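# Fetch loaded cart into yellow bay, close sliding door

## Task

Go to the adjoining room, get the utility cart and roll it into the yellow-taped bay so that each of its four wheels sits fully inside the tape and none touches it. The cart's load must remain aboard with nothing overhanging its edges. Afterwards close the sliding door completely. Slamming the door, whether opening or closing it, fails the task, as does the robot falling over or ending up tilted. Anything that stays in place only because the robot is holding it at the end does not count.

## Robot and tools

ROBOT. TidyBot++: a mobile base 0.54 m long, 0.50 m wide and 0.38 m tall on four powered casters, carrying a single seven-joint arm with a two-finger gripper. The shoulder sits 0.12 m ahead of the base centre and 0.68 m above the floor. base_camera (644x364, pinhole) is fixed on the front of the base. wrist_camera (644x476, fisheye) looks along the hand. The arm starts folded with the hand down, jutting up to 0.08 m past the base front, with the elbow up to 1.15 m high.

FRAMES. Base frame: origin on the floor below the base centre, x forward, y left, z up. hand_pose is reported in this frame and is the point between the finger pads. Its z axis runs out along the fingers and its y axis is the closing direction. The odometry frame is the base frame as it was at scene start. Heading in base_odometry is positive to the left, from -3.142 to 3.142. base_odometry only counts wheel turns, so slip shows up as travel, and it drifts a few cm and degrees over many moves. base_tilt is in degrees, positive when leaning forward or right, with a fixed bias of about 1 degree.

execute_actions. "actions" is a list holding one action or none. An empty list just reports state and images. An action may contain:
- "base": exactly one key, an offset from where the base last reported itself. translate_m is metres straight ahead (+ forward), -2 to 2. strafe_m is metres sideways (+ left), -2 to 2. rotate_rad is radians turned in place (+ counter-clockwise from above), -6.3 to 6.3.
- "joints": absolute targets by name, in radians, except gripper_pos. joint_1_rad: any angle; + is clockwise from above, opposite to rotate_rad. joint_2_rad (shoulder): -2.249 to 2.249. joint_3_rad: any angle. joint_4_rad (elbow): -2.579 to 2.579. joint_5_rad: any angle. joint_6_rad (wrist): -2.099 to 2.099. joint_7_rad: any angle; with the hand down, + is counter-clockwise from above, and at 1.57 the fingers open toward the robot's left and right. gripper_pos: 0 (open, about 85 mm gap) to 1 (closed, squeezing about 96-120 N per finger). Done tolerance is ±0.039 for joints 1-4, ±0.056 for joints 5-7 and ±0.03 for the gripper. Any-angle joints take the shorter way round, so send steps smaller than half a turn.
- "speeds": optional per-action caps. translate_m and strafe_m 0.05-0.5 m/s, rotate_rad 0.1-1.57 rad/s. The defaults are the maxima.
Base and joint motions start together. An action lasts at most 15 s. A base move needing more than 8.667 s at its top speed is refused. Unknown keys or out-of-range values refuse the whole call, and nothing moves. A joint or base left out of an action may keep pushing toward its earlier target. "cameras" picks the images returned: base_camera, wrist_camera or all (the default); [] means none.

ARM GEOMETRY. Upper arm 0.42 m, forearm 0.31 m, hand 0.31 m. With joint_1_rad 0, joint_3_rad 3.14 and joint_5_rad 0, the arm lies in the base x-z plane. Angles from vertical (+ leaning forward) are: upper arm = j2, forearm = j2 - j4, hand = j2 - j4 - j6. Reach ahead of the shoulder is the sum of length x sin(angle); height above it is the sum of length x cos(angle). A hand pointing down reaches at most about 0.94 m high, and only close in. Friction and load sag leave the hand a cm or more off. To correct, send each joint its last command plus (wanted minus read). While holding something, never command a joint to its read value. Moves that would make the arm hit itself are withheld; nothing protects the base.

OTHER TOOLS. wait: seconds 0-10, commands nothing and returns state. zoom_image: camera base_camera or wrist_camera, region [x0, y0, x1, y1] in pixels of that camera's latest full image, at most 504x504. read_manual: section "licences" (URDF notices only). finished_scene: scene number; it ends the scene irreversibly, and the goal must already hold on its own.

RESULT LINES. The pictures line lists camera order. base_status and joint_status: "done" (for the base this means the wheels turned enough, even if they slipped); "off_target" (came to rest short, may still push); "contact_stop"/"time_out" (the target is dropped and it holds where it is). A blocked base can say "done" while far short, and it keeps shoving. "joint command not followed" with "cause:" means the arm targets were withheld. Per joint "not_followed" means the targets may be retried later. For the gripper, "off_target" at 1 means something is held. on_its_own reports uncommanded motion. motor_effort is in % of max, with the action's peak in brackets (noisy). ARM HIT: the arm struck the base or itself. A torque fault (joints 1-4 at 104.5 N m, 5-7 at 51.3) freezes the arm and gripper for 10 s and skips the rest of the call. Motor temperatures are listed per joint. MOTOR HOT appears from 60 °C. At 75 °C an OVER-TEMPERATURE FAULT makes the arm sag, and named keys read "limit_stop_at_motor_heat"; resend those targets. If a call reports a stop, the reply's later motion and finish calls are skipped. Between replies the robot keeps holding its last command.

AVOID. Push or pull the door gently so it never slams. Never keep driving while the arm is snagged on something about 0.8 m or higher, because the robot can tip. Sideways force on a raised hand can lift wheels; retract the arm or back off to level out. Avoid torque faults, drops, knocking the cart's load off, and hard shoves. Leave the cart and door resting by themselves before finishing. Loose objects may get a brief random nudge.

Each tool is called after ">>>" as name(argument=value, ...), one argument or row to a line, values as JSON.

## Session

>>> execute_actions(
  actions=[],
)

Scene clock: 0.00 s.
Motor temperatures (°C, as the motors report them): [30 28 29 30 32 36 37]
base_odometry: x=+0.000 y=+0.000 heading=+0.000 (m, m, rad; odometry frame)
base_tilt: forward=-0.6 right=+0.3 (deg)
base_status: not commanded
joint_positions: joint_1_rad=+0.030 joint_2_rad=-0.317 joint_3_rad=+3.135 joint_4_rad=-2.528 joint_5_rad=+0.030 joint_6_rad=-0.856 joint_7_rad=+1.601 gripper_pos=+0.000
joint_status: not commanded
motor_effort: joint_1_rad=+0 joint_2_rad=-4 joint_3_rad=+2 joint_4_rad=+16 joint_5_rad=+0 joint_6_rad=+1 joint_7_rad=+1 (%)
hand_pose: x=+0.2633 y=-0.0094 z=+0.5836 quat_wxyz=(+0.014, +0.999, +0.013, +0.037) (m; base frame)
pictures: base_camera, wrist_camera
Images, in order (width x height): base_camera 644x364, wrist_camera 644x476.

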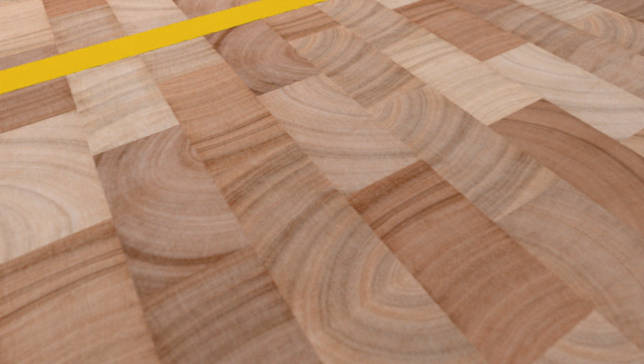

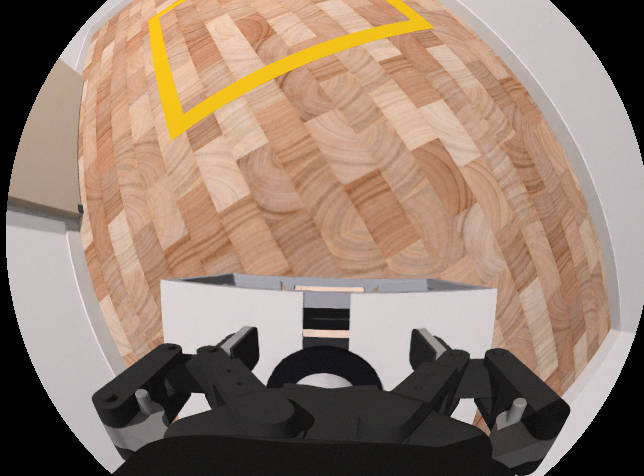

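>>> execute_actions(
  actions=[
    {"base":{"rotate_rad":1.0},"joints":{"joint_6_rad":0.3}},
  ],
)

Scene clock: 4.53 s.
Motor temperatures (°C, as the motors report them): [30 28 29 30 32 36 37]
base_odometry: x=+0.000 y=+0.000 heading=+1.000 (m, m, rad; odometry frame)
base_tilt: forward=-0.6 right=+0.4 (deg)
base_status: done
joint_positions: joint_1_rad=+0.030 joint_2_rad=-0.317 joint_3_rad=+3.135 joint_4_rad=-2.525 joint_5_rad=+0.030 joint_6_rad=+0.286 joint_7_rad=+1.601 gripper_pos=+0.000
joint_status: all done
motor_effort: joint_1_rad=+0(1) joint_2_rad=-7(9) joint_3_rad=+2(3) joint_4_rad=+18(18) joint_5_rad=+0(1) joint_6_rad=+7(7) joint_7_rad=+1(1) (%)
hand_pose: x=+0.5326 y=-0.0054 z=+0.7872 quat_wxyz=(+0.021, +0.820, +0.018, +0.572) (m; base frame)
pictures: base_camera, wrist_camera
Images, in order (width x height): base_camera 644x364, wrist_camera 644x476.

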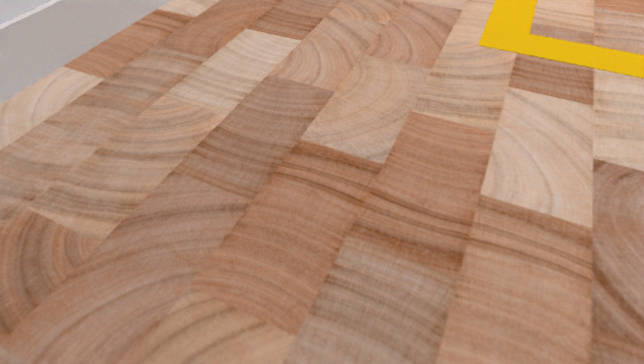

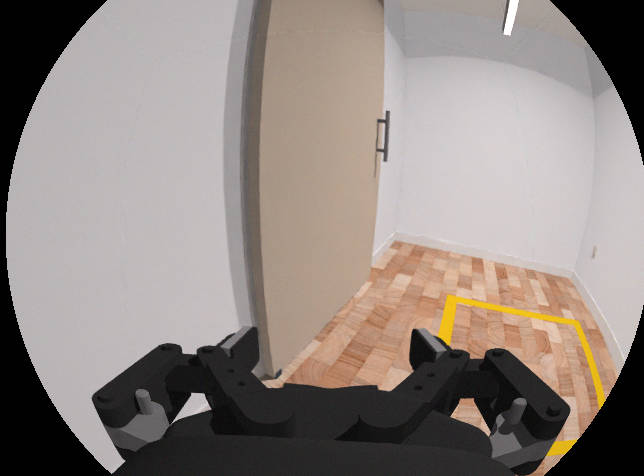

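>>> execute_actions(
  actions=[
    {"base":{"rotate_rad":1.117},"joints":{"joint_6_rad":0.5,"joint_1_rad":0,"joint_5_rad":0}},
  ],
  cameras=[],
)

>>> execute_actions(
  actions=[
    {"base":{"translate_m":-0.5}},
  ],
  cameras=[],
)

>>> execute_actions(
  actions=[
    {"base":{"strafe_m":-1.8}},
  ],
)

Scene clock: 16.47 s.
Motor temperatures (°C, as the motors report them): [30 28 29 30 32 36 37]
base_odometry: x=+0.000 y=+0.000 heading=+2.116 (m, m, rad; odometry frame)
base_tilt: forward=-0.7 right=+0.3 (deg)
base_status: done
joint_positions: joint_1_rad=+0.013 joint_2_rad=-0.317 joint_3_rad=+3.134 joint_4_rad=-2.522 joint_5_rad=+0.030 joint_6_rad=+0.481 joint_7_rad=+1.601 gripper_pos=+0.000
joint_status: all done
motor_effort: joint_1_rad=+0(1) joint_2_rad=-7(8) joint_3_rad=+2(3) joint_4_rad=+18(20) joint_5_rad=-1(0) joint_6_rad=+8(8) joint_7_rad=+1(2) (%)
hand_pose: x=+0.5485 y=+0.0036 z=+0.8473 quat_wxyz=(+0.016, +0.759, +0.025, +0.650) (m; base frame)
pictures: none
No camera images: the call's "cameras" was empty. Leave "cameras" out to get every camera's image.

Scene clock: 18.83 s.
Motor temperatures (°C, as the motors report them): [30 28 29 30 32 36 37]
base_odometry: x=+0.260 y=-0.427 heading=+2.117 (m, m, rad; odometry frame)
base_tilt: forward=-0.6 right=+0.3 (deg)
base_status: done
joint_positions: joint_1_rad=+0.013 joint_2_rad=-0.319 joint_3_rad=+3.134 joint_4_rad=-2.524 joint_5_rad=+0.030 joint_6_rad=+0.481 joint_7_rad=+1.601 gripper_pos=+0.000
joint_status: not commanded
motor_effort: joint_1_rad=+0(0) joint_2_rad=-8(11) joint_3_rad=+2(2) joint_4_rad=+18(19) joint_5_rad=+0(1) joint_6_rad=+8(8) joint_7_rad=+1(2) (%)
hand_pose: x=+0.5477 y=+0.0036 z=+0.8474 quat_wxyz=(+0.016, +0.759, +0.025, +0.651) (m; base frame)
pictures: none
No camera images: the call's "cameras" was empty. Leave "cameras" out to get every camera's image.

Scene clock: 23.80 s.
Motor temperatures (°C, as the motors report them): [30 28 29 30 32 36 37]
base_odometry: x=+1.799 y=+0.506 heading=+2.116 (m, m, rad; odometry frame)
base_tilt: forward=-0.5 right=+0.3 (deg)
base_status: done
joint_positions: joint_1_rad=+0.013 joint_2_rad=-0.319 joint_3_rad=+3.134 joint_4_rad=-2.524 joint_5_rad=+0.030 joint_6_rad=+0.481 joint_7_rad=+1.601 gripper_pos=+0.000
joint_status: not commanded
motor_effort: joint_1_rad=+0(2) joint_2_rad=-8(8) joint_3_rad=+2(4) joint_4_rad=+18(18) joint_5_rad=+0(2) joint_6_rad=+7(8) joint_7_rad=+1(1) (%)
hand_pose: x=+0.5477 y=+0.0036 z=+0.8473 quat_wxyz=(+0.016, +0.759, +0.025, +0.651) (m; base frame)
pictures: base_camera, wrist_camera
Images, in order (width x height): base_camera 644x364, wrist_camera 644x476.

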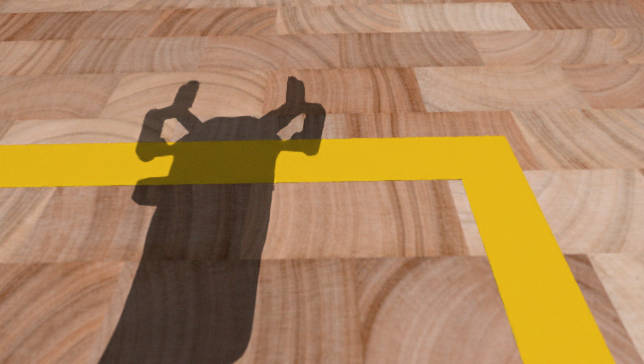

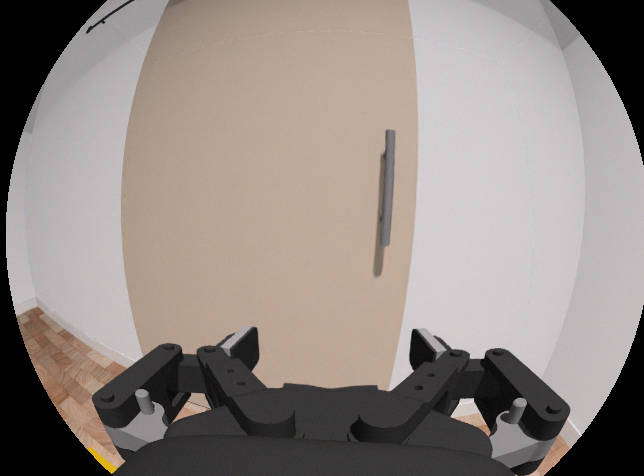

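>>> execute_actions(
  actions=[
    {"base":{"strafe_m":-0.17},"joints":{"joint_6_rad":0.66,"joint_7_rad":1.56}},
  ],
  cameras=[],
)

>>> execute_actions(
  actions=[
    {"base":{"translate_m":0.4}},
  ],
)

Scene clock: 28.13 s.
Motor temperatures (°C, as the motors report them): [30 28 29 30 32 36 37]
base_odometry: x=+1.945 y=+0.594 heading=+2.116 (m, m, rad; odometry frame)
base_tilt: forward=-0.6 right=+0.3 (deg)
base_status: done
joint_positions: joint_1_rad=+0.013 joint_2_rad=-0.319 joint_3_rad=+3.135 joint_4_rad=-2.524 joint_5_rad=+0.030 joint_6_rad=+0.639 joint_7_rad=+1.580 gripper_pos=+0.000
joint_status: all done
motor_effort: joint_1_rad=+0(1) joint_2_rad=-8(10) joint_3_rad=+2(3) joint_4_rad=+18(20) joint_5_rad=+0(1) joint_6_rad=+9(8) joint_7_rad=+1(2) (%)
hand_pose: x=+0.5515 y=+0.0047 z=+0.8967 quat_wxyz=(+0.009, +0.705, +0.017, +0.709) (m; base frame)
pictures: none
No camera images: the call's "cameras" was empty. Leave "cameras" out to get every camera's image.

Scene clock: 30.30 s.
Motor temperatures (°C, as the motors report them): [30 28 29 30 32 36 37]
base_odometry: x=+1.738 y=+0.936 heading=+2.116 (m, m, rad; odometry frame)
base_tilt: forward=-0.6 right=+0.2 (deg)
base_status: done
joint_positions: joint_1_rad=+0.013 joint_2_rad=-0.316 joint_3_rad=+3.135 joint_4_rad=-2.524 joint_5_rad=+0.030 joint_6_rad=+0.639 joint_7_rad=+1.580 gripper_pos=+0.000
joint_status: not commanded
motor_effort: joint_1_rad=+1(0) joint_2_rad=-8(11) joint_3_rad=+2(2) joint_4_rad=+18(19) joint_5_rad=-1(1) joint_6_rad=+8(8) joint_7_rad=+2(1) (%)
hand_pose: x=+0.5521 y=+0.0047 z=+0.8951 quat_wxyz=(+0.009, +0.706, +0.017, +0.708) (m; base frame)
pictures: base_camera, wrist_camera
Images, in order (width x height): base_camera 644x364, wrist_camera 644x476.

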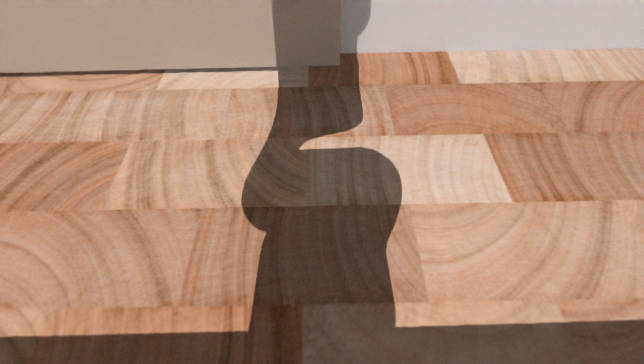

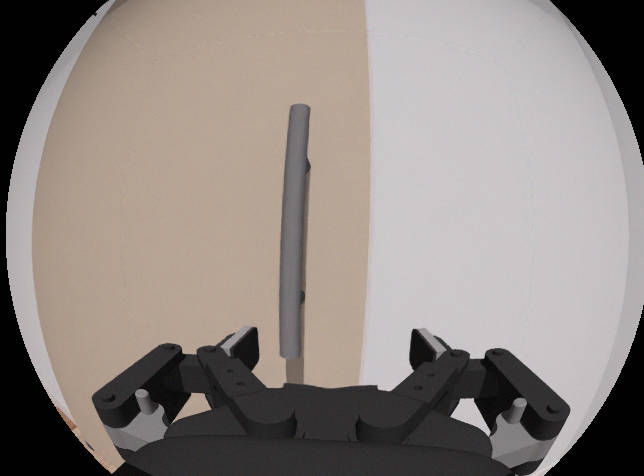

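>>> execute_actions(
  actions=[
    {"base":{"strafe_m":0.05}},
  ],
  cameras=[],
)

>>> execute_actions(
  actions=[
    {"base":{"translate_m":0.16},"speeds":{"translate_m":0.15}},
  ],
)

Scene clock: 35.83 s.
Motor temperatures (°C, as the motors report them): [30 28 29 30 32 36 37]
base_odometry: x=+1.695 y=+0.911 heading=+2.116 (m, m, rad; odometry frame)
base_tilt: forward=-0.6 right=+0.3 (deg)
base_status: done
joint_positions: joint_1_rad=+0.013 joint_2_rad=-0.316 joint_3_rad=+3.135 joint_4_rad=-2.524 joint_5_rad=+0.030 joint_6_rad=+0.639 joint_7_rad=+1.580 gripper_pos=+0.000
joint_status: not commanded
motor_effort: joint_1_rad=+0(2) joint_2_rad=-8(8) joint_3_rad=+1(3) joint_4_rad=+18(18) joint_5_rad=+0(1) joint_6_rad=+9(8) joint_7_rad=+1(2) (%)
hand_pose: x=+0.5521 y=+0.0049 z=+0.8951 quat_wxyz=(+0.008, +0.706, +0.017, +0.708) (m; base frame)
pictures: none
No camera images: the call's "cameras" was empty. Leave "cameras" out to get every camera's image.

Scene clock: 37.57 s.
Motor temperatures (°C, as the motors report them): [30 28 29 30 32 36 37]
base_odometry: x=+1.612 y=+1.047 heading=+2.116 (m, m, rad; odometry frame)
base_tilt: forward=-0.5 right=+0.3 (deg)
base_status: done
joint_positions: joint_1_rad=+0.013 joint_2_rad=-0.317 joint_3_rad=+3.135 joint_4_rad=-2.524 joint_5_rad=+0.030 joint_6_rad=+0.639 joint_7_rad=+1.580 gripper_pos=+0.000
joint_status: not commanded
motor_effort: joint_1_rad=-1(0) joint_2_rad=-8(10) joint_3_rad=+1(2) joint_4_rad=+18(19) joint_5_rad=+0(1) joint_6_rad=+8(8) joint_7_rad=+1(2) (%)
hand_pose: x=+0.5519 y=+0.0049 z=+0.8952 quat_wxyz=(+0.008, +0.706, +0.017, +0.708) (m; base frame)
pictures: base_camera, wrist_camera
Images, in order (width x height): base_camera 644x364, wrist_camera 644x476.

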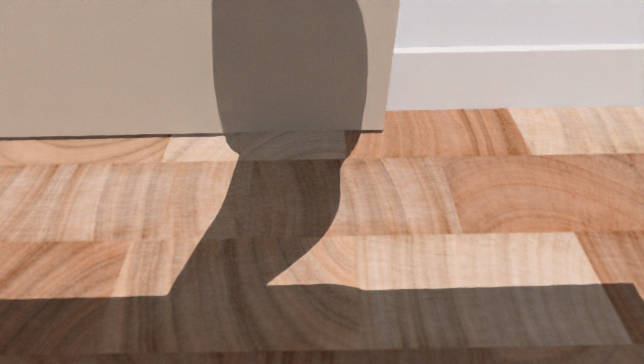

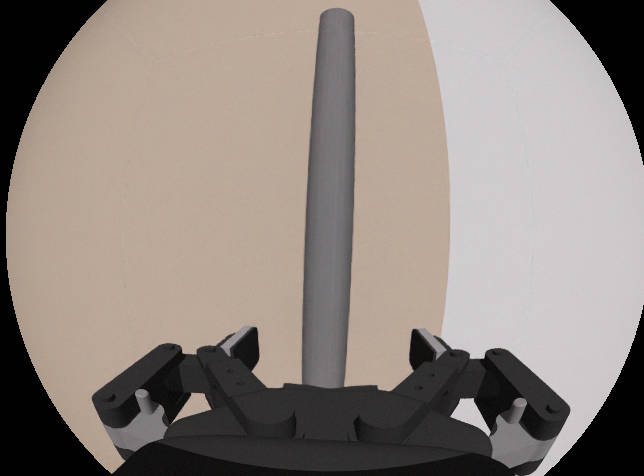

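>>> execute_actions(
  actions=[
    {"base":{"translate_m":0.015},"joints":{"gripper_pos":0.6}},
  ],
  cameras=["wrist_camera"],
)

>>> execute_actions(
  actions=[
    {"base":{"strafe_m":0.6},"speeds":{"strafe_m":0.12}},
  ],
)

Scene clock: 41.77 s.
Motor temperatures (°C, as the motors report them): [30 28 29 30 32 36 37]
base_odometry: x=+1.604 y=+1.060 heading=+2.116 (m, m, rad; odometry frame)
base_tilt: forward=-0.6 right=+0.3 (deg)
base_status: done
joint_positions: joint_1_rad=+0.012 joint_2_rad=-0.314 joint_3_rad=+3.135 joint_4_rad=-2.524 joint_5_rad=+0.030 joint_6_rad=+0.639 joint_7_rad=+1.580 gripper_pos=+0.600
joint_status: all done
motor_effort: joint_1_rad=+1(1) joint_2_rad=-8(10) joint_3_rad=+2(3) joint_4_rad=+18(19) joint_5_rad=+0(1) joint_6_rad=+8(8) joint_7_rad=+2(2) (%)
hand_pose: x=+0.5525 y=+0.0049 z=+0.8940 quat_wxyz=(+0.008, +0.707, +0.017, +0.707) (m; base frame)
pictures: wrist_camera
Images, in order (width x height): wrist_camera 644x476.

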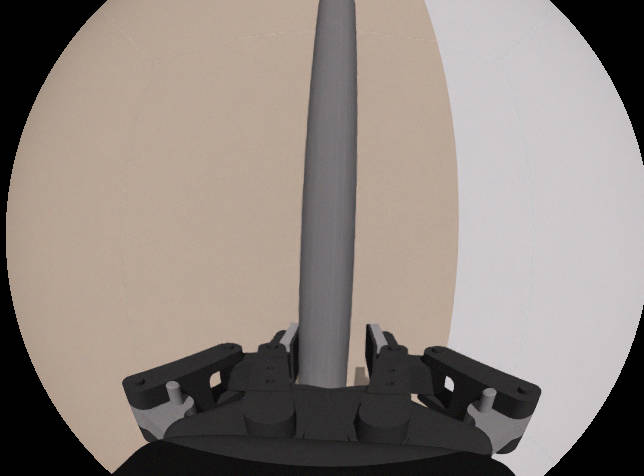

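Scene clock: 47.70 s.
Motor temperatures (°C, as the motors report them): [30 28 29 30 32 36 37]
base_odometry: x=+1.090 y=+0.749 heading=+2.116 (m, m, rad; odometry frame)
base_tilt: forward=-0.6 right=+0.3 (deg)
base_status: done
joint_positions: joint_1_rad=+0.017 joint_2_rad=-0.316 joint_3_rad=+3.146 joint_4_rad=-2.524 joint_5_rad=-0.036 joint_6_rad=+0.639 joint_7_rad=+1.580 gripper_pos=+0.600
joint_status: not commanded
motor_effort: joint_1_rad=+1(17) joint_2_rad=-8(13) joint_3_rad=+1(21) joint_4_rad=+18(20) joint_5_rad=+0(12) joint_6_rad=+9(9) joint_7_rad=+2(1) (%)
hand_pose: x=+0.5520 y=-0.0149 z=+0.8951 quat_wxyz=(+0.008, +0.706, -0.023, +0.708) (m; base frame)
pictures: base_camera, wrist_camera
Images, in order (width x height): base_camera 644x364, wrist_camera 644x476.

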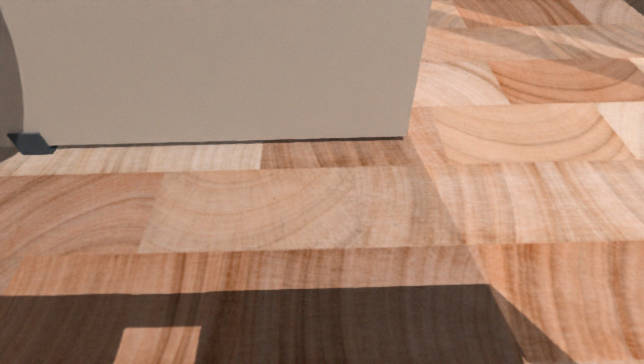

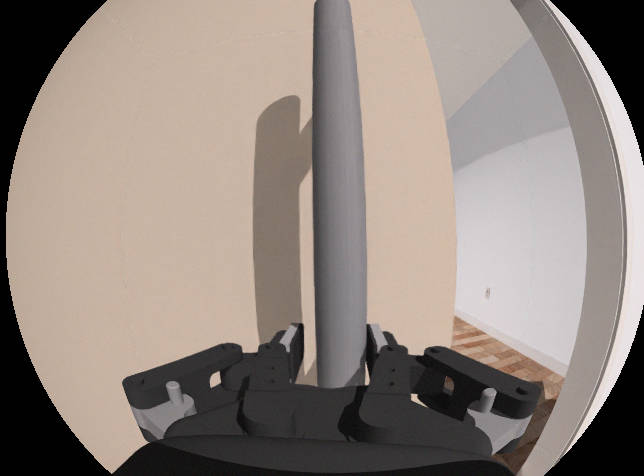

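Guide is ~0.46 from the edge.

>>> execute_actions(
  actions=[
    {"base":{"strafe_m":0.36},"speeds":{"strafe_m":0.06}},
  ],
)

>>> execute_actions(
  actions=[
    {"base":{"translate_m":-0.12},"joints":{"gripper_pos":0.2}},
  ],
  cameras=[],
)

>>> execute_actions(
  actions=[
    {"base":{"strafe_m":-0.53},"joints":{"joint_6_rad":0.3}},
  ],
)

Scene clock: 57.97 s.
Motor temperatures (°C, as the motors report them): [30 28 29 30 32 36 37]
base_odometry: x=+0.782 y=+0.563 heading=+2.116 (m, m, rad; odometry frame)
base_tilt: forward=-0.7 right=+0.3 (deg)
base_status: done
joint_positions: joint_1_rad=+0.038 joint_2_rad=-0.315 joint_3_rad=+3.171 joint_4_rad=-2.523 joint_5_rad=-0.036 joint_6_rad=+0.639 joint_7_rad=+1.580 gripper_pos=+0.600
joint_status: not commanded
motor_effort: joint_1_rad=-4(14) joint_2_rad=-7(11) joint_3_rad=-3(16) joint_4_rad=+18(20) joint_5_rad=+2(9) joint_6_rad=+7(8) joint_7_rad=+1(1) (%)
hand_pose: x=+0.5514 y=-0.0359 z=+0.8953 quat_wxyz=(+0.021, +0.706, -0.041, +0.707) (m; base frame)
pictures: base_camera, wrist_camera
Images, in order (width x height): base_camera 644x364, wrist_camera 644x476.

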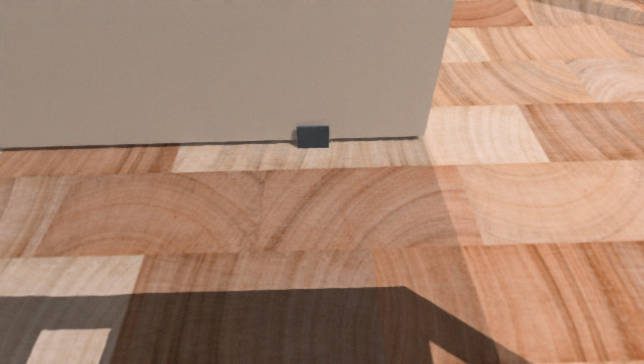

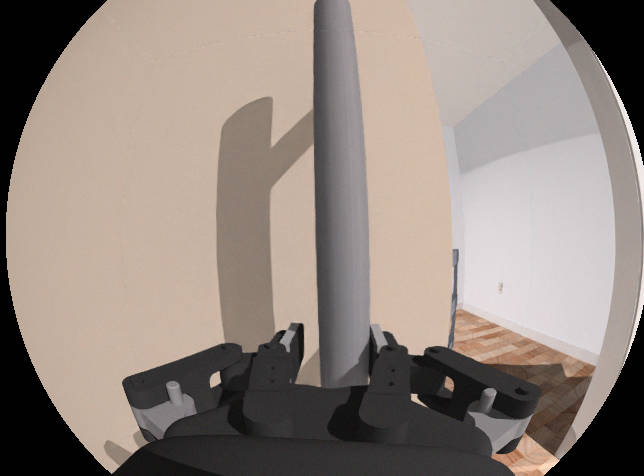

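Scene clock: 59.30 s.
Motor temperatures (°C, as the motors report them): [30 28 29 30 32 36 37]
base_odometry: x=+0.844 y=+0.460 heading=+2.116 (m, m, rad; odometry frame)
base_tilt: forward=-0.6 right=+0.2 (deg)
base_status: done
joint_positions: joint_1_rad=+0.018 joint_2_rad=-0.318 joint_3_rad=+3.147 joint_4_rad=-2.524 joint_5_rad=-0.036 joint_6_rad=+0.639 joint_7_rad=+1.580 gripper_pos=+0.200
joint_status: all done
motor_effort: joint_1_rad=+1(3) joint_2_rad=-8(11) joint_3_rad=+2(3) joint_4_rad=+18(19) joint_5_rad=-1(1) joint_6_rad=+8(8) joint_7_rad=+2(2) (%)
hand_pose: x=+0.5515 y=-0.0155 z=+0.8959 quat_wxyz=(+0.008, +0.706, -0.023, +0.708) (m; base frame)
pictures: none
No camera images: the call's "cameras" was empty. Leave "cameras" out to get every camera's image.

Scene clock: 61.73 s.
Motor temperatures (°C, as the motors report them): [30 28 29 30 32 36 37]
base_odometry: x=+1.298 y=+0.734 heading=+2.115 (m, m, rad; odometry frame)
base_tilt: forward=-0.7 right=+0.3 (deg)
base_status: done
joint_positions: joint_1_rad=+0.017 joint_2_rad=-0.318 joint_3_rad=+3.145 joint_4_rad=-2.530 joint_5_rad=-0.036 joint_6_rad=+0.315 joint_7_rad=+1.580 gripper_pos=+0.200
joint_status: all done
motor_effort: joint_1_rad=+0(0) joint_2_rad=-7(8) joint_3_rad=+1(3) joint_4_rad=+18(20) joint_5_rad=+0(0) joint_6_rad=+7(9) joint_7_rad=+1(2) (%)
hand_pose: x=+0.5340 y=-0.0107 z=+0.7932 quat_wxyz=(+0.003, +0.813, -0.022, +0.582) (m; base frame)
pictures: base_camera, wrist_camera
Images, in order (width x height): base_camera 644x364, wrist_camera 644x476.

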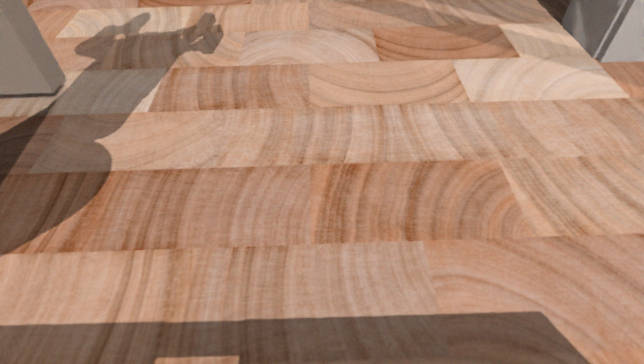

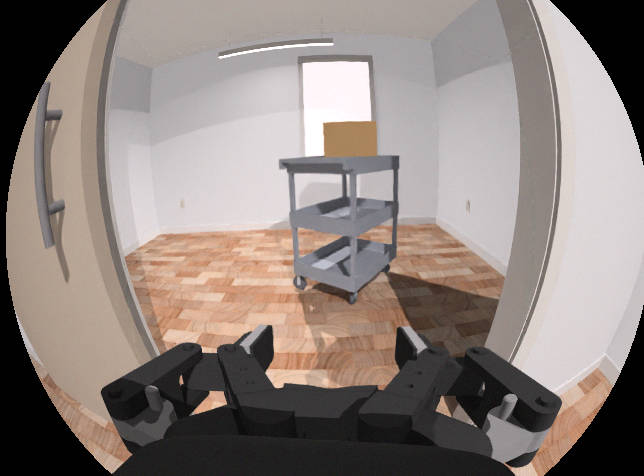

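>>> execute_actions(
  actions=[
    {"base":{"translate_m":0.9},"joints":{"joint_2_rad":0,"joint_4_rad":-1.2,"joint_6_rad":-1.2,"gripper_pos":0}},
  ],
)

Scene clock: 69.10 s.
Motor temperatures (°C, as the motors report them): [30 28 29 30 32 36 37]
base_odometry: x=+0.833 y=+1.505 heading=+2.114 (m, m, rad; odometry frame)
base_tilt: forward=-0.7 right=+0.2 (deg)
base_status: done
joint_positions: joint_1_rad=+0.017 joint_2_rad=-0.006 joint_3_rad=+3.145 joint_4_rad=-1.210 joint_5_rad=-0.036 joint_6_rad=-1.163 joint_7_rad=+1.580 gripper_pos=+0.000
joint_status: all done
motor_effort: joint_1_rad=-1(0) joint_2_rad=-20(22) joint_3_rad=+1(2) joint_4_rad=+19(21) joint_5_rad=-1(0) joint_6_rad=+4(7) joint_7_rad=+2(1) (%)
hand_pose: x=+0.6279 y=+0.0012 z=+0.9929 quat_wxyz=(-0.012, +0.926, -0.005, +0.378) (m; base frame)
pictures: base_camera, wrist_camera
Images, in order (width x height): base_camera 644x364, wrist_camera 644x476.

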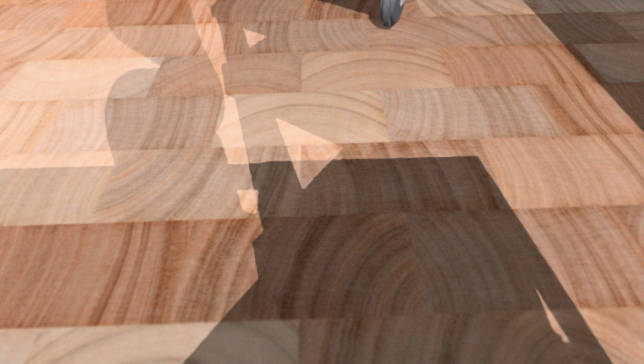

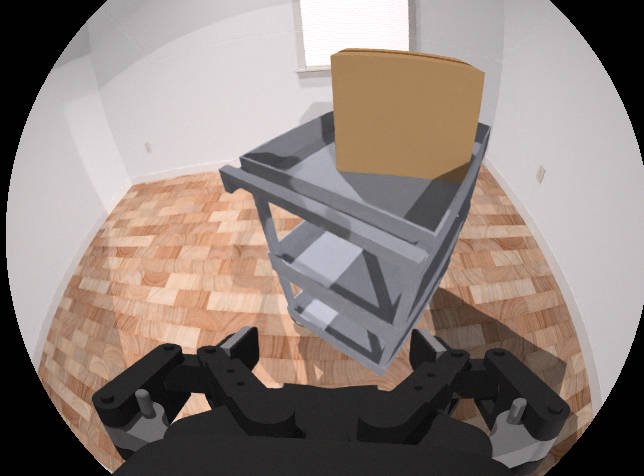

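>>> execute_actions(
  actions=[
    {"base":{"translate_m":0.3},"joints":{"joint_2_rad":0.19,"joint_4_rad":-0.86,"joint_6_rad":-2.09,"joint_7_rad":2.6,"joint_5_rad":0.02,"joint_1_rad":-0.1},"speeds":{"translate_m":0.15}},
  ],
)

Scene clock: 79.40 s.
Motor temperatures (°C, as the motors report them): [30 28 29 30 32 36 37]
base_odometry: x=+0.678 y=+1.762 heading=+2.114 (m, m, rad; odometry frame)
base_tilt: forward=-0.7 right=+0.3 (deg)
base_status: done
joint_positions: joint_1_rad=-0.080 joint_2_rad=+0.184 joint_3_rad=+3.145 joint_4_rad=-0.870 joint_5_rad=-0.021 joint_6_rad=-2.060 joint_7_rad=+2.585 gripper_pos=+0.000
joint_status: all done
motor_effort: joint_1_rad=+0(1) joint_2_rad=-22(24) joint_3_rad=+1(0) joint_4_rad=+14(19) joint_5_rad=+0(1) joint_6_rad=-1(6) joint_7_rad=+2(1) (%)
hand_pose: x=+0.4764 y=+0.0347 z=+0.9396 quat_wxyz=(-0.002, +0.852, +0.523, +0.016) (m; base frame)
pictures: base_camera, wrist_camera
Images, in order (width x height): base_camera 644x364, wrist_camera 644x476.

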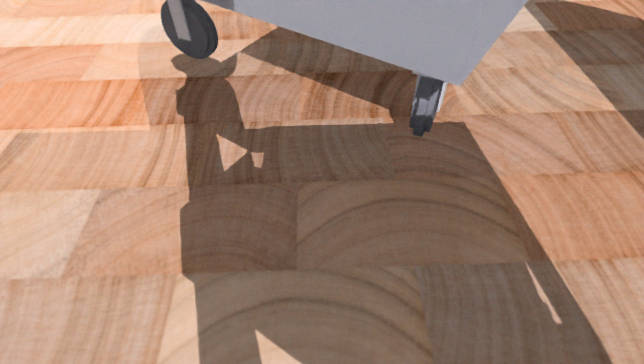

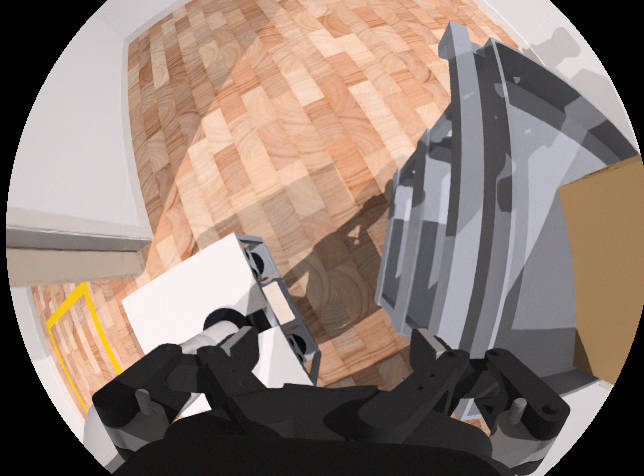

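>>> execute_actions(
  actions=[
    {"base":{"translate_m":0.14},"joints":{"joint_7_rad":2.49},"speeds":{"translate_m":0.1}},
  ],
)

Scene clock: 83.60 s.
Motor temperatures (°C, as the motors report them): [30 28 29 30 32 36 37]
base_odometry: x=+0.605 y=+1.882 heading=+2.114 (m, m, rad; odometry frame)
base_tilt: forward=-0.6 right=+0.2 (deg)
base_status: done
joint_positions: joint_1_rad=-0.080 joint_2_rad=+0.189 joint_3_rad=+3.145 joint_4_rad=-0.869 joint_5_rad=-0.020 joint_6_rad=-2.060 joint_7_rad=+2.502 gripper_pos=+0.000
joint_status: all done
motor_effort: joint_1_rad=+0(1) joint_2_rad=-22(25) joint_3_rad=+1(1) joint_4_rad=+14(15) joint_5_rad=-1(1) joint_6_rad=-2(0) joint_7_rad=+1(2) (%)
hand_pose: x=+0.4776 y=+0.0348 z=+0.9381 quat_wxyz=(-0.003, +0.873, +0.487, +0.014) (m; base frame)
pictures: base_camera, wrist_camera
Images, in order (width x height): base_camera 644x364, wrist_camera 644x476.

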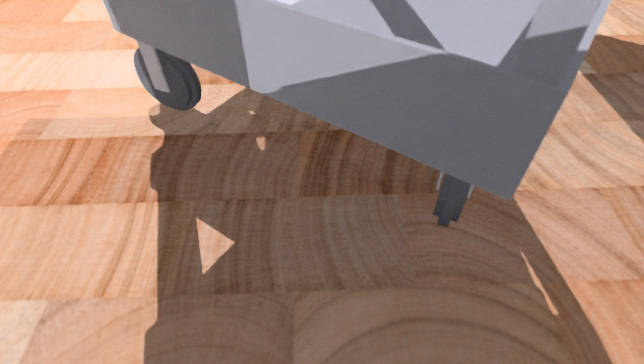

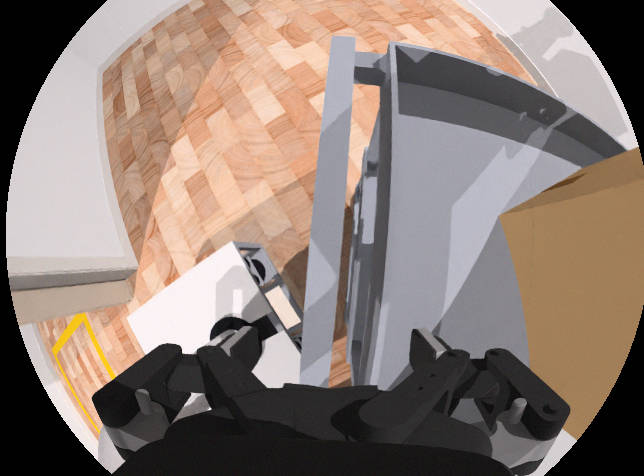

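>>> execute_actions(
  actions=[
    {"base":{"translate_m":-0.012},"joints":{"joint_7_rad":2.42,"gripper_pos":0.5,"joint_2_rad":0.14,"joint_4_rad":-1.06,"joint_6_rad":-1.9}},
  ],
  cameras=["wrist_camera"],
)

Scene clock: 90.47 s.
Motor temperatures (°C, as the motors report them): [30 28 29 30 32 36 37]
base_odometry: x=+0.612 y=+1.872 heading=+2.114 (m, m, rad; odometry frame)
base_tilt: forward=-0.5 right=+0.3 (deg)
base_status: done
joint_positions: joint_1_rad=-0.080 joint_2_rad=+0.158 joint_3_rad=+3.145 joint_4_rad=-1.053 joint_5_rad=-0.020 joint_6_rad=-1.935 joint_7_rad=+2.442 gripper_pos=+0.500
joint_status: all done
motor_effort: joint_1_rad=+0(1) joint_2_rad=-22(27) joint_3_rad=+1(0) joint_4_rad=+15(15) joint_5_rad=+0(1) joint_6_rad=-1(1) joint_7_rad=+2(2) (%)
hand_pose: x=+0.4766 y=+0.0349 z=+0.8967 quat_wxyz=(-0.009, +0.888, +0.460, +0.001) (m; base frame)
pictures: wrist_camera
Images, in order (width x height): wrist_camera 644x476.

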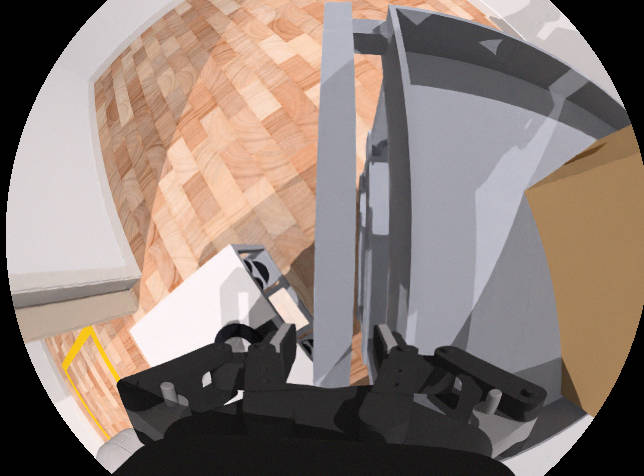

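Nicely centred.

>>> execute_actions(
  actions=[
    {"joints":{"gripper_pos":0.56,"joint_2_rad":0.105,"joint_4_rad":-1.24,"joint_6_rad":-1.75}},
  ],
  cameras=["wrist_camera"],
)

>>> execute_actions(
  actions=[
    {"joints":{"gripper_pos":1}},
  ],
  cameras=["wrist_camera"],
)

Scene clock: 94.33 s.
Motor temperatures (°C, as the motors report them): [30 28 29 30 32 36 37]
base_odometry: x=+0.612 y=+1.872 heading=+2.114 (m, m, rad; odometry frame)
base_tilt: forward=-0.7 right=+0.3 (deg)
base_status: not commanded
joint_positions: joint_1_rad=-0.080 joint_2_rad=+0.125 joint_3_rad=+3.145 joint_4_rad=-1.232 joint_5_rad=-0.020 joint_6_rad=-1.786 joint_7_rad=+2.442 gripper_pos=+0.560
joint_status: all done
motor_effort: joint_1_rad=+0(0) joint_2_rad=-21(22) joint_3_rad=+1(1) joint_4_rad=+16(16) joint_5_rad=-1(0) joint_6_rad=-1(1) joint_7_rad=+2(1) (%)
hand_pose: x=+0.4766 y=+0.0351 z=+0.8544 quat_wxyz=(-0.009, +0.889, +0.459, +0.003) (m; base frame)
pictures: wrist_camera
Images, in order (width x height): wrist_camera 644x476.

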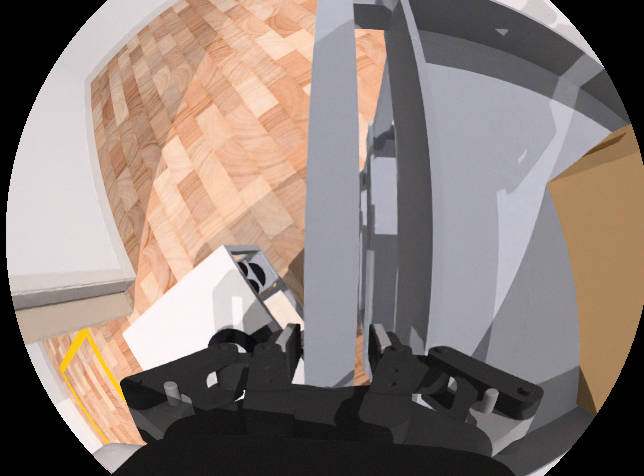

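Scene clock: 95.13 s.
Motor temperatures (°C, as the motors report them): [30 28 29 30 32 36 37]
base_odometry: x=+0.612 y=+1.872 heading=+2.114 (m, m, rad; odometry frame)
base_tilt: forward=-0.6 right=+0.3 (deg)
base_status: not commanded
joint_positions: joint_1_rad=-0.083 joint_2_rad=+0.120 joint_3_rad=+3.143 joint_4_rad=-1.236 joint_5_rad=-0.016 joint_6_rad=-1.783 joint_7_rad=+2.435 gripper_pos=+0.745
joint_status: gripper_pos off_target (ended at +0.745, target +1.000)
motor_effort: joint_1_rad=+0(2) joint_2_rad=-20(22) joint_3_rad=+2(3) joint_4_rad=+16(18) joint_5_rad=+0(4) joint_6_rad=-2(4) joint_7_rad=+2(3) (%)
hand_pose: x=+0.4755 y=+0.0357 z=+0.8555 quat_wxyz=(-0.007, +0.889, +0.457, +0.004) (m; base frame)
pictures: wrist_camera
Images, in order (width x height): wrist_camera 644x476.

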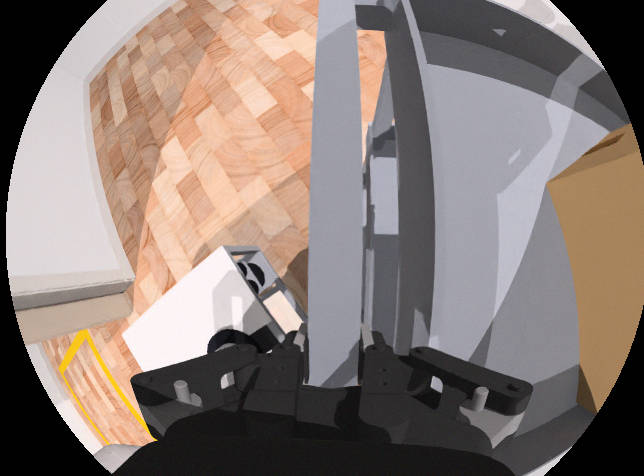

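Test back up with incremental turning.

>>> execute_actions(
  actions=[
    {"base":{"translate_m":-0.2},"joints":{"joint_7_rad":2.6},"speeds":{"translate_m":0.1}},
  ],
)

>>> execute_actions(
  actions=[
    {"base":{"translate_m":-0.2},"joints":{"joint_7_rad":2.8},"speeds":{"translate_m":0.1}},
  ],
)

Scene clock: 100.33 s.
Motor temperatures (°C, as the motors report them): [30 28 29 30 32 36 37]
base_odometry: x=+0.715 y=+1.701 heading=+2.114 (m, m, rad; odometry frame)
base_tilt: forward=-0.6 right=+0.3 (deg)
base_status: done
joint_positions: joint_1_rad=-0.070 joint_2_rad=+0.113 joint_3_rad=+3.159 joint_4_rad=-1.243 joint_5_rad=-0.008 joint_6_rad=-1.768 joint_7_rad=+2.582 gripper_pos=+0.745
joint_status: all done
motor_effort: joint_1_rad=-2(7) joint_2_rad=-20(27) joint_3_rad=-1(6) joint_4_rad=+17(19) joint_5_rad=+1(4) joint_6_rad=+7(8) joint_7_rad=+2(12) (%)
hand_pose: x=+0.4785 y=+0.0231 z=+0.8554 quat_wxyz=(+0.001, +0.861, +0.508, +0.009) (m; base frame)
pictures: base_camera, wrist_camera
Images, in order (width x height): base_camera 644x364, wrist_camera 644x476.

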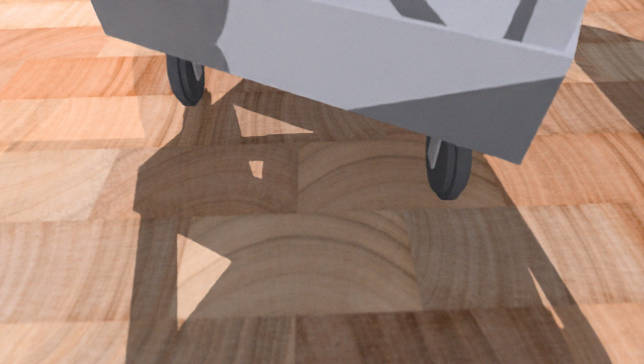

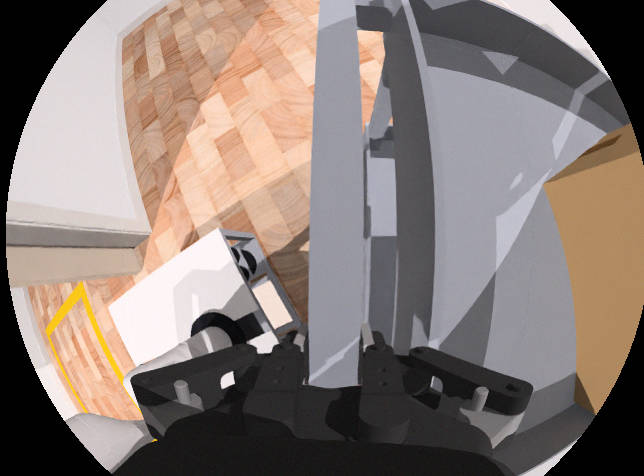

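Scene clock: 102.97 s.
Motor temperatures (°C, as the motors report them): [30 28 29 30 32 36 37]
base_odometry: x=+0.819 y=+1.529 heading=+2.114 (m, m, rad; odometry frame)
base_tilt: forward=-0.7 right=+0.2 (deg)
base_status: done
joint_positions: joint_1_rad=-0.072 joint_2_rad=+0.112 joint_3_rad=+3.155 joint_4_rad=-1.246 joint_5_rad=+0.012 joint_6_rad=-1.769 joint_7_rad=+2.794 gripper_pos=+0.745
joint_status: all done
motor_effort: joint_1_rad=-1(10) joint_2_rad=-21(28) joint_3_rad=+0(10) joint_4_rad=+17(19) joint_5_rad=+0(5) joint_6_rad=+7(8) joint_7_rad=+0(14) (%)
hand_pose: x=+0.4776 y=+0.0191 z=+0.8553 quat_wxyz=(+0.010, +0.802, +0.597, +0.003) (m; base frame)
pictures: base_camera, wrist_camera
Images, in order (width x height): base_camera 644x364, wrist_camera 644x476.

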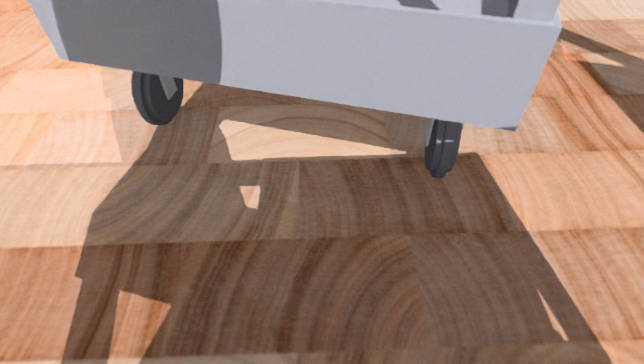

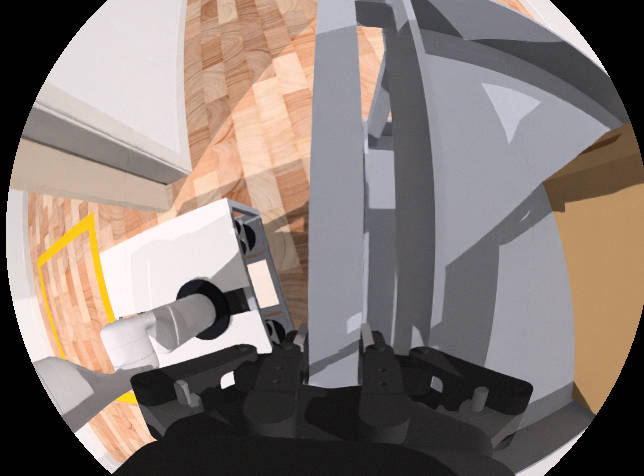

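>>> execute_actions(
  actions=[
    {"base":{"translate_m":-0.25},"joints":{"joint_7_rad":3.0,"joint_1_rad":0.02},"speeds":{"translate_m":0.1}},
  ],
  cameras=[],
)

>>> execute_actions(
  actions=[
    {"base":{"translate_m":-0.5},"joints":{"joint_7_rad":3.2},"speeds":{"translate_m":0.12}},
  ],
)

>>> execute_actions(
  actions=[
    {"base":{"translate_m":-0.9},"speeds":{"translate_m":0.15}},
  ],
)

Scene clock: 111.27 s.
Motor temperatures (°C, as the motors report them): [30 28 29 30 32 36 37]
base_odometry: x=+0.948 y=+1.315 heading=+2.114 (m, m, rad; odometry frame)
base_tilt: forward=-0.6 right=+0.3 (deg)
base_status: done
joint_positions: joint_1_rad=+0.019 joint_2_rad=+0.113 joint_3_rad=+3.146 joint_4_rad=-1.244 joint_5_rad=+0.012 joint_6_rad=-1.767 joint_7_rad=+3.002 gripper_pos=+0.745
joint_status: all done
motor_effort: joint_1_rad=+1(4) joint_2_rad=-20(29) joint_3_rad=+2(3) joint_4_rad=+16(18) joint_5_rad=-1(5) joint_6_rad=+6(8) joint_7_rad=-2(7) (%)
hand_pose: x=+0.4788 y=-0.0105 z=+0.8553 quat_wxyz=(+0.010, +0.763, +0.646, +0.002) (m; base frame)
pictures: none
No camera images: the call's "cameras" was empty. Leave "cameras" out to get every camera's image.

Scene clock: 116.10 s.
Motor temperatures (°C, as the motors report them): [30 28 29 30 32 36 37]
base_odometry: x=+1.207 y=+0.887 heading=+2.114 (m, m, rad; odometry frame)
base_tilt: forward=-0.6 right=+0.3 (deg)
base_status: done
joint_positions: joint_1_rad=+0.031 joint_2_rad=+0.113 joint_3_rad=+3.139 joint_4_rad=-1.244 joint_5_rad=+0.022 joint_6_rad=-1.764 joint_7_rad=+3.201 gripper_pos=+0.745
joint_status: all done
motor_effort: joint_1_rad=+2(8) joint_2_rad=-20(30) joint_3_rad=+3(8) joint_4_rad=+16(18) joint_5_rad=+0(7) joint_6_rad=+6(8) joint_7_rad=-2(12) (%)
hand_pose: x=+0.4798 y=-0.0156 z=+0.8553 quat_wxyz=(+0.015, +0.697, +0.717, -0.001) (m; base frame)
pictures: base_camera, wrist_camera
Images, in order (width x height): base_camera 644x364, wrist_camera 644x476.

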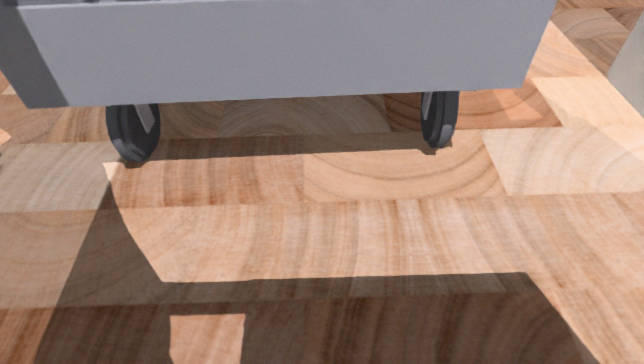

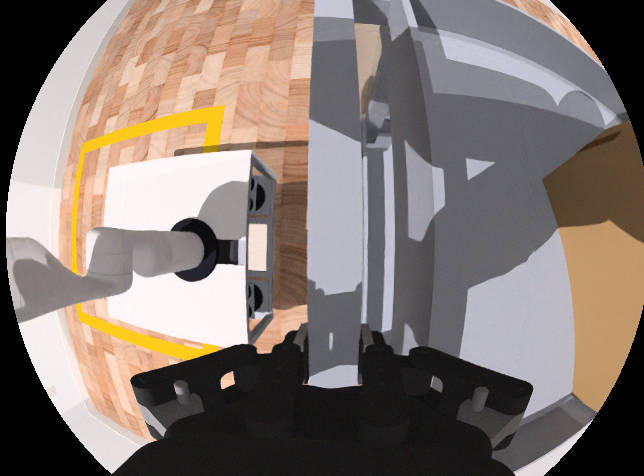

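Scene clock: 122.80 s.
Motor temperatures (°C, as the motors report them): [30 28 29 30 32 36 37]
base_odometry: x=+1.673 y=+0.117 heading=+2.115 (m, m, rad; odometry frame)
base_tilt: forward=-0.7 right=+0.3 (deg)
base_status: done
joint_positions: joint_1_rad=+0.013 joint_2_rad=+0.110 joint_3_rad=+3.121 joint_4_rad=-1.248 joint_5_rad=+0.022 joint_6_rad=-1.767 joint_7_rad=+3.202 gripper_pos=+0.745
joint_status: not commanded
motor_effort: joint_1_rad=+6(6) joint_2_rad=-19(31) joint_3_rad=+7(7) joint_4_rad=+16(19) joint_5_rad=+5(5) joint_6_rad=+4(7) joint_7_rad=-2(2) (%)
hand_pose: x=+0.4773 y=-0.0029 z=+0.8552 quat_wxyz=(+0.013, +0.684, +0.729, -0.002) (m; base frame)
pictures: base_camera, wrist_camera
Images, in order (width x height): base_camera 644x364, wrist_camera 644x476.

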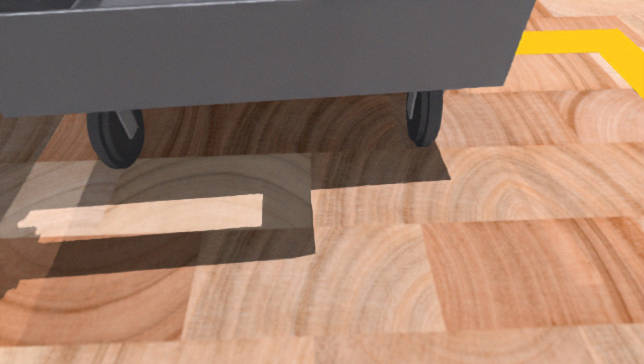

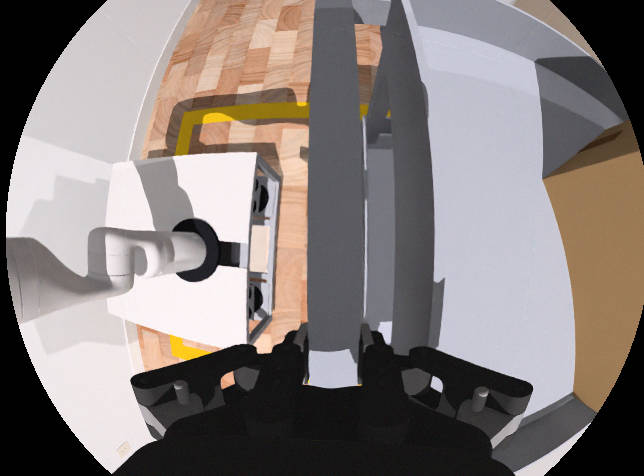

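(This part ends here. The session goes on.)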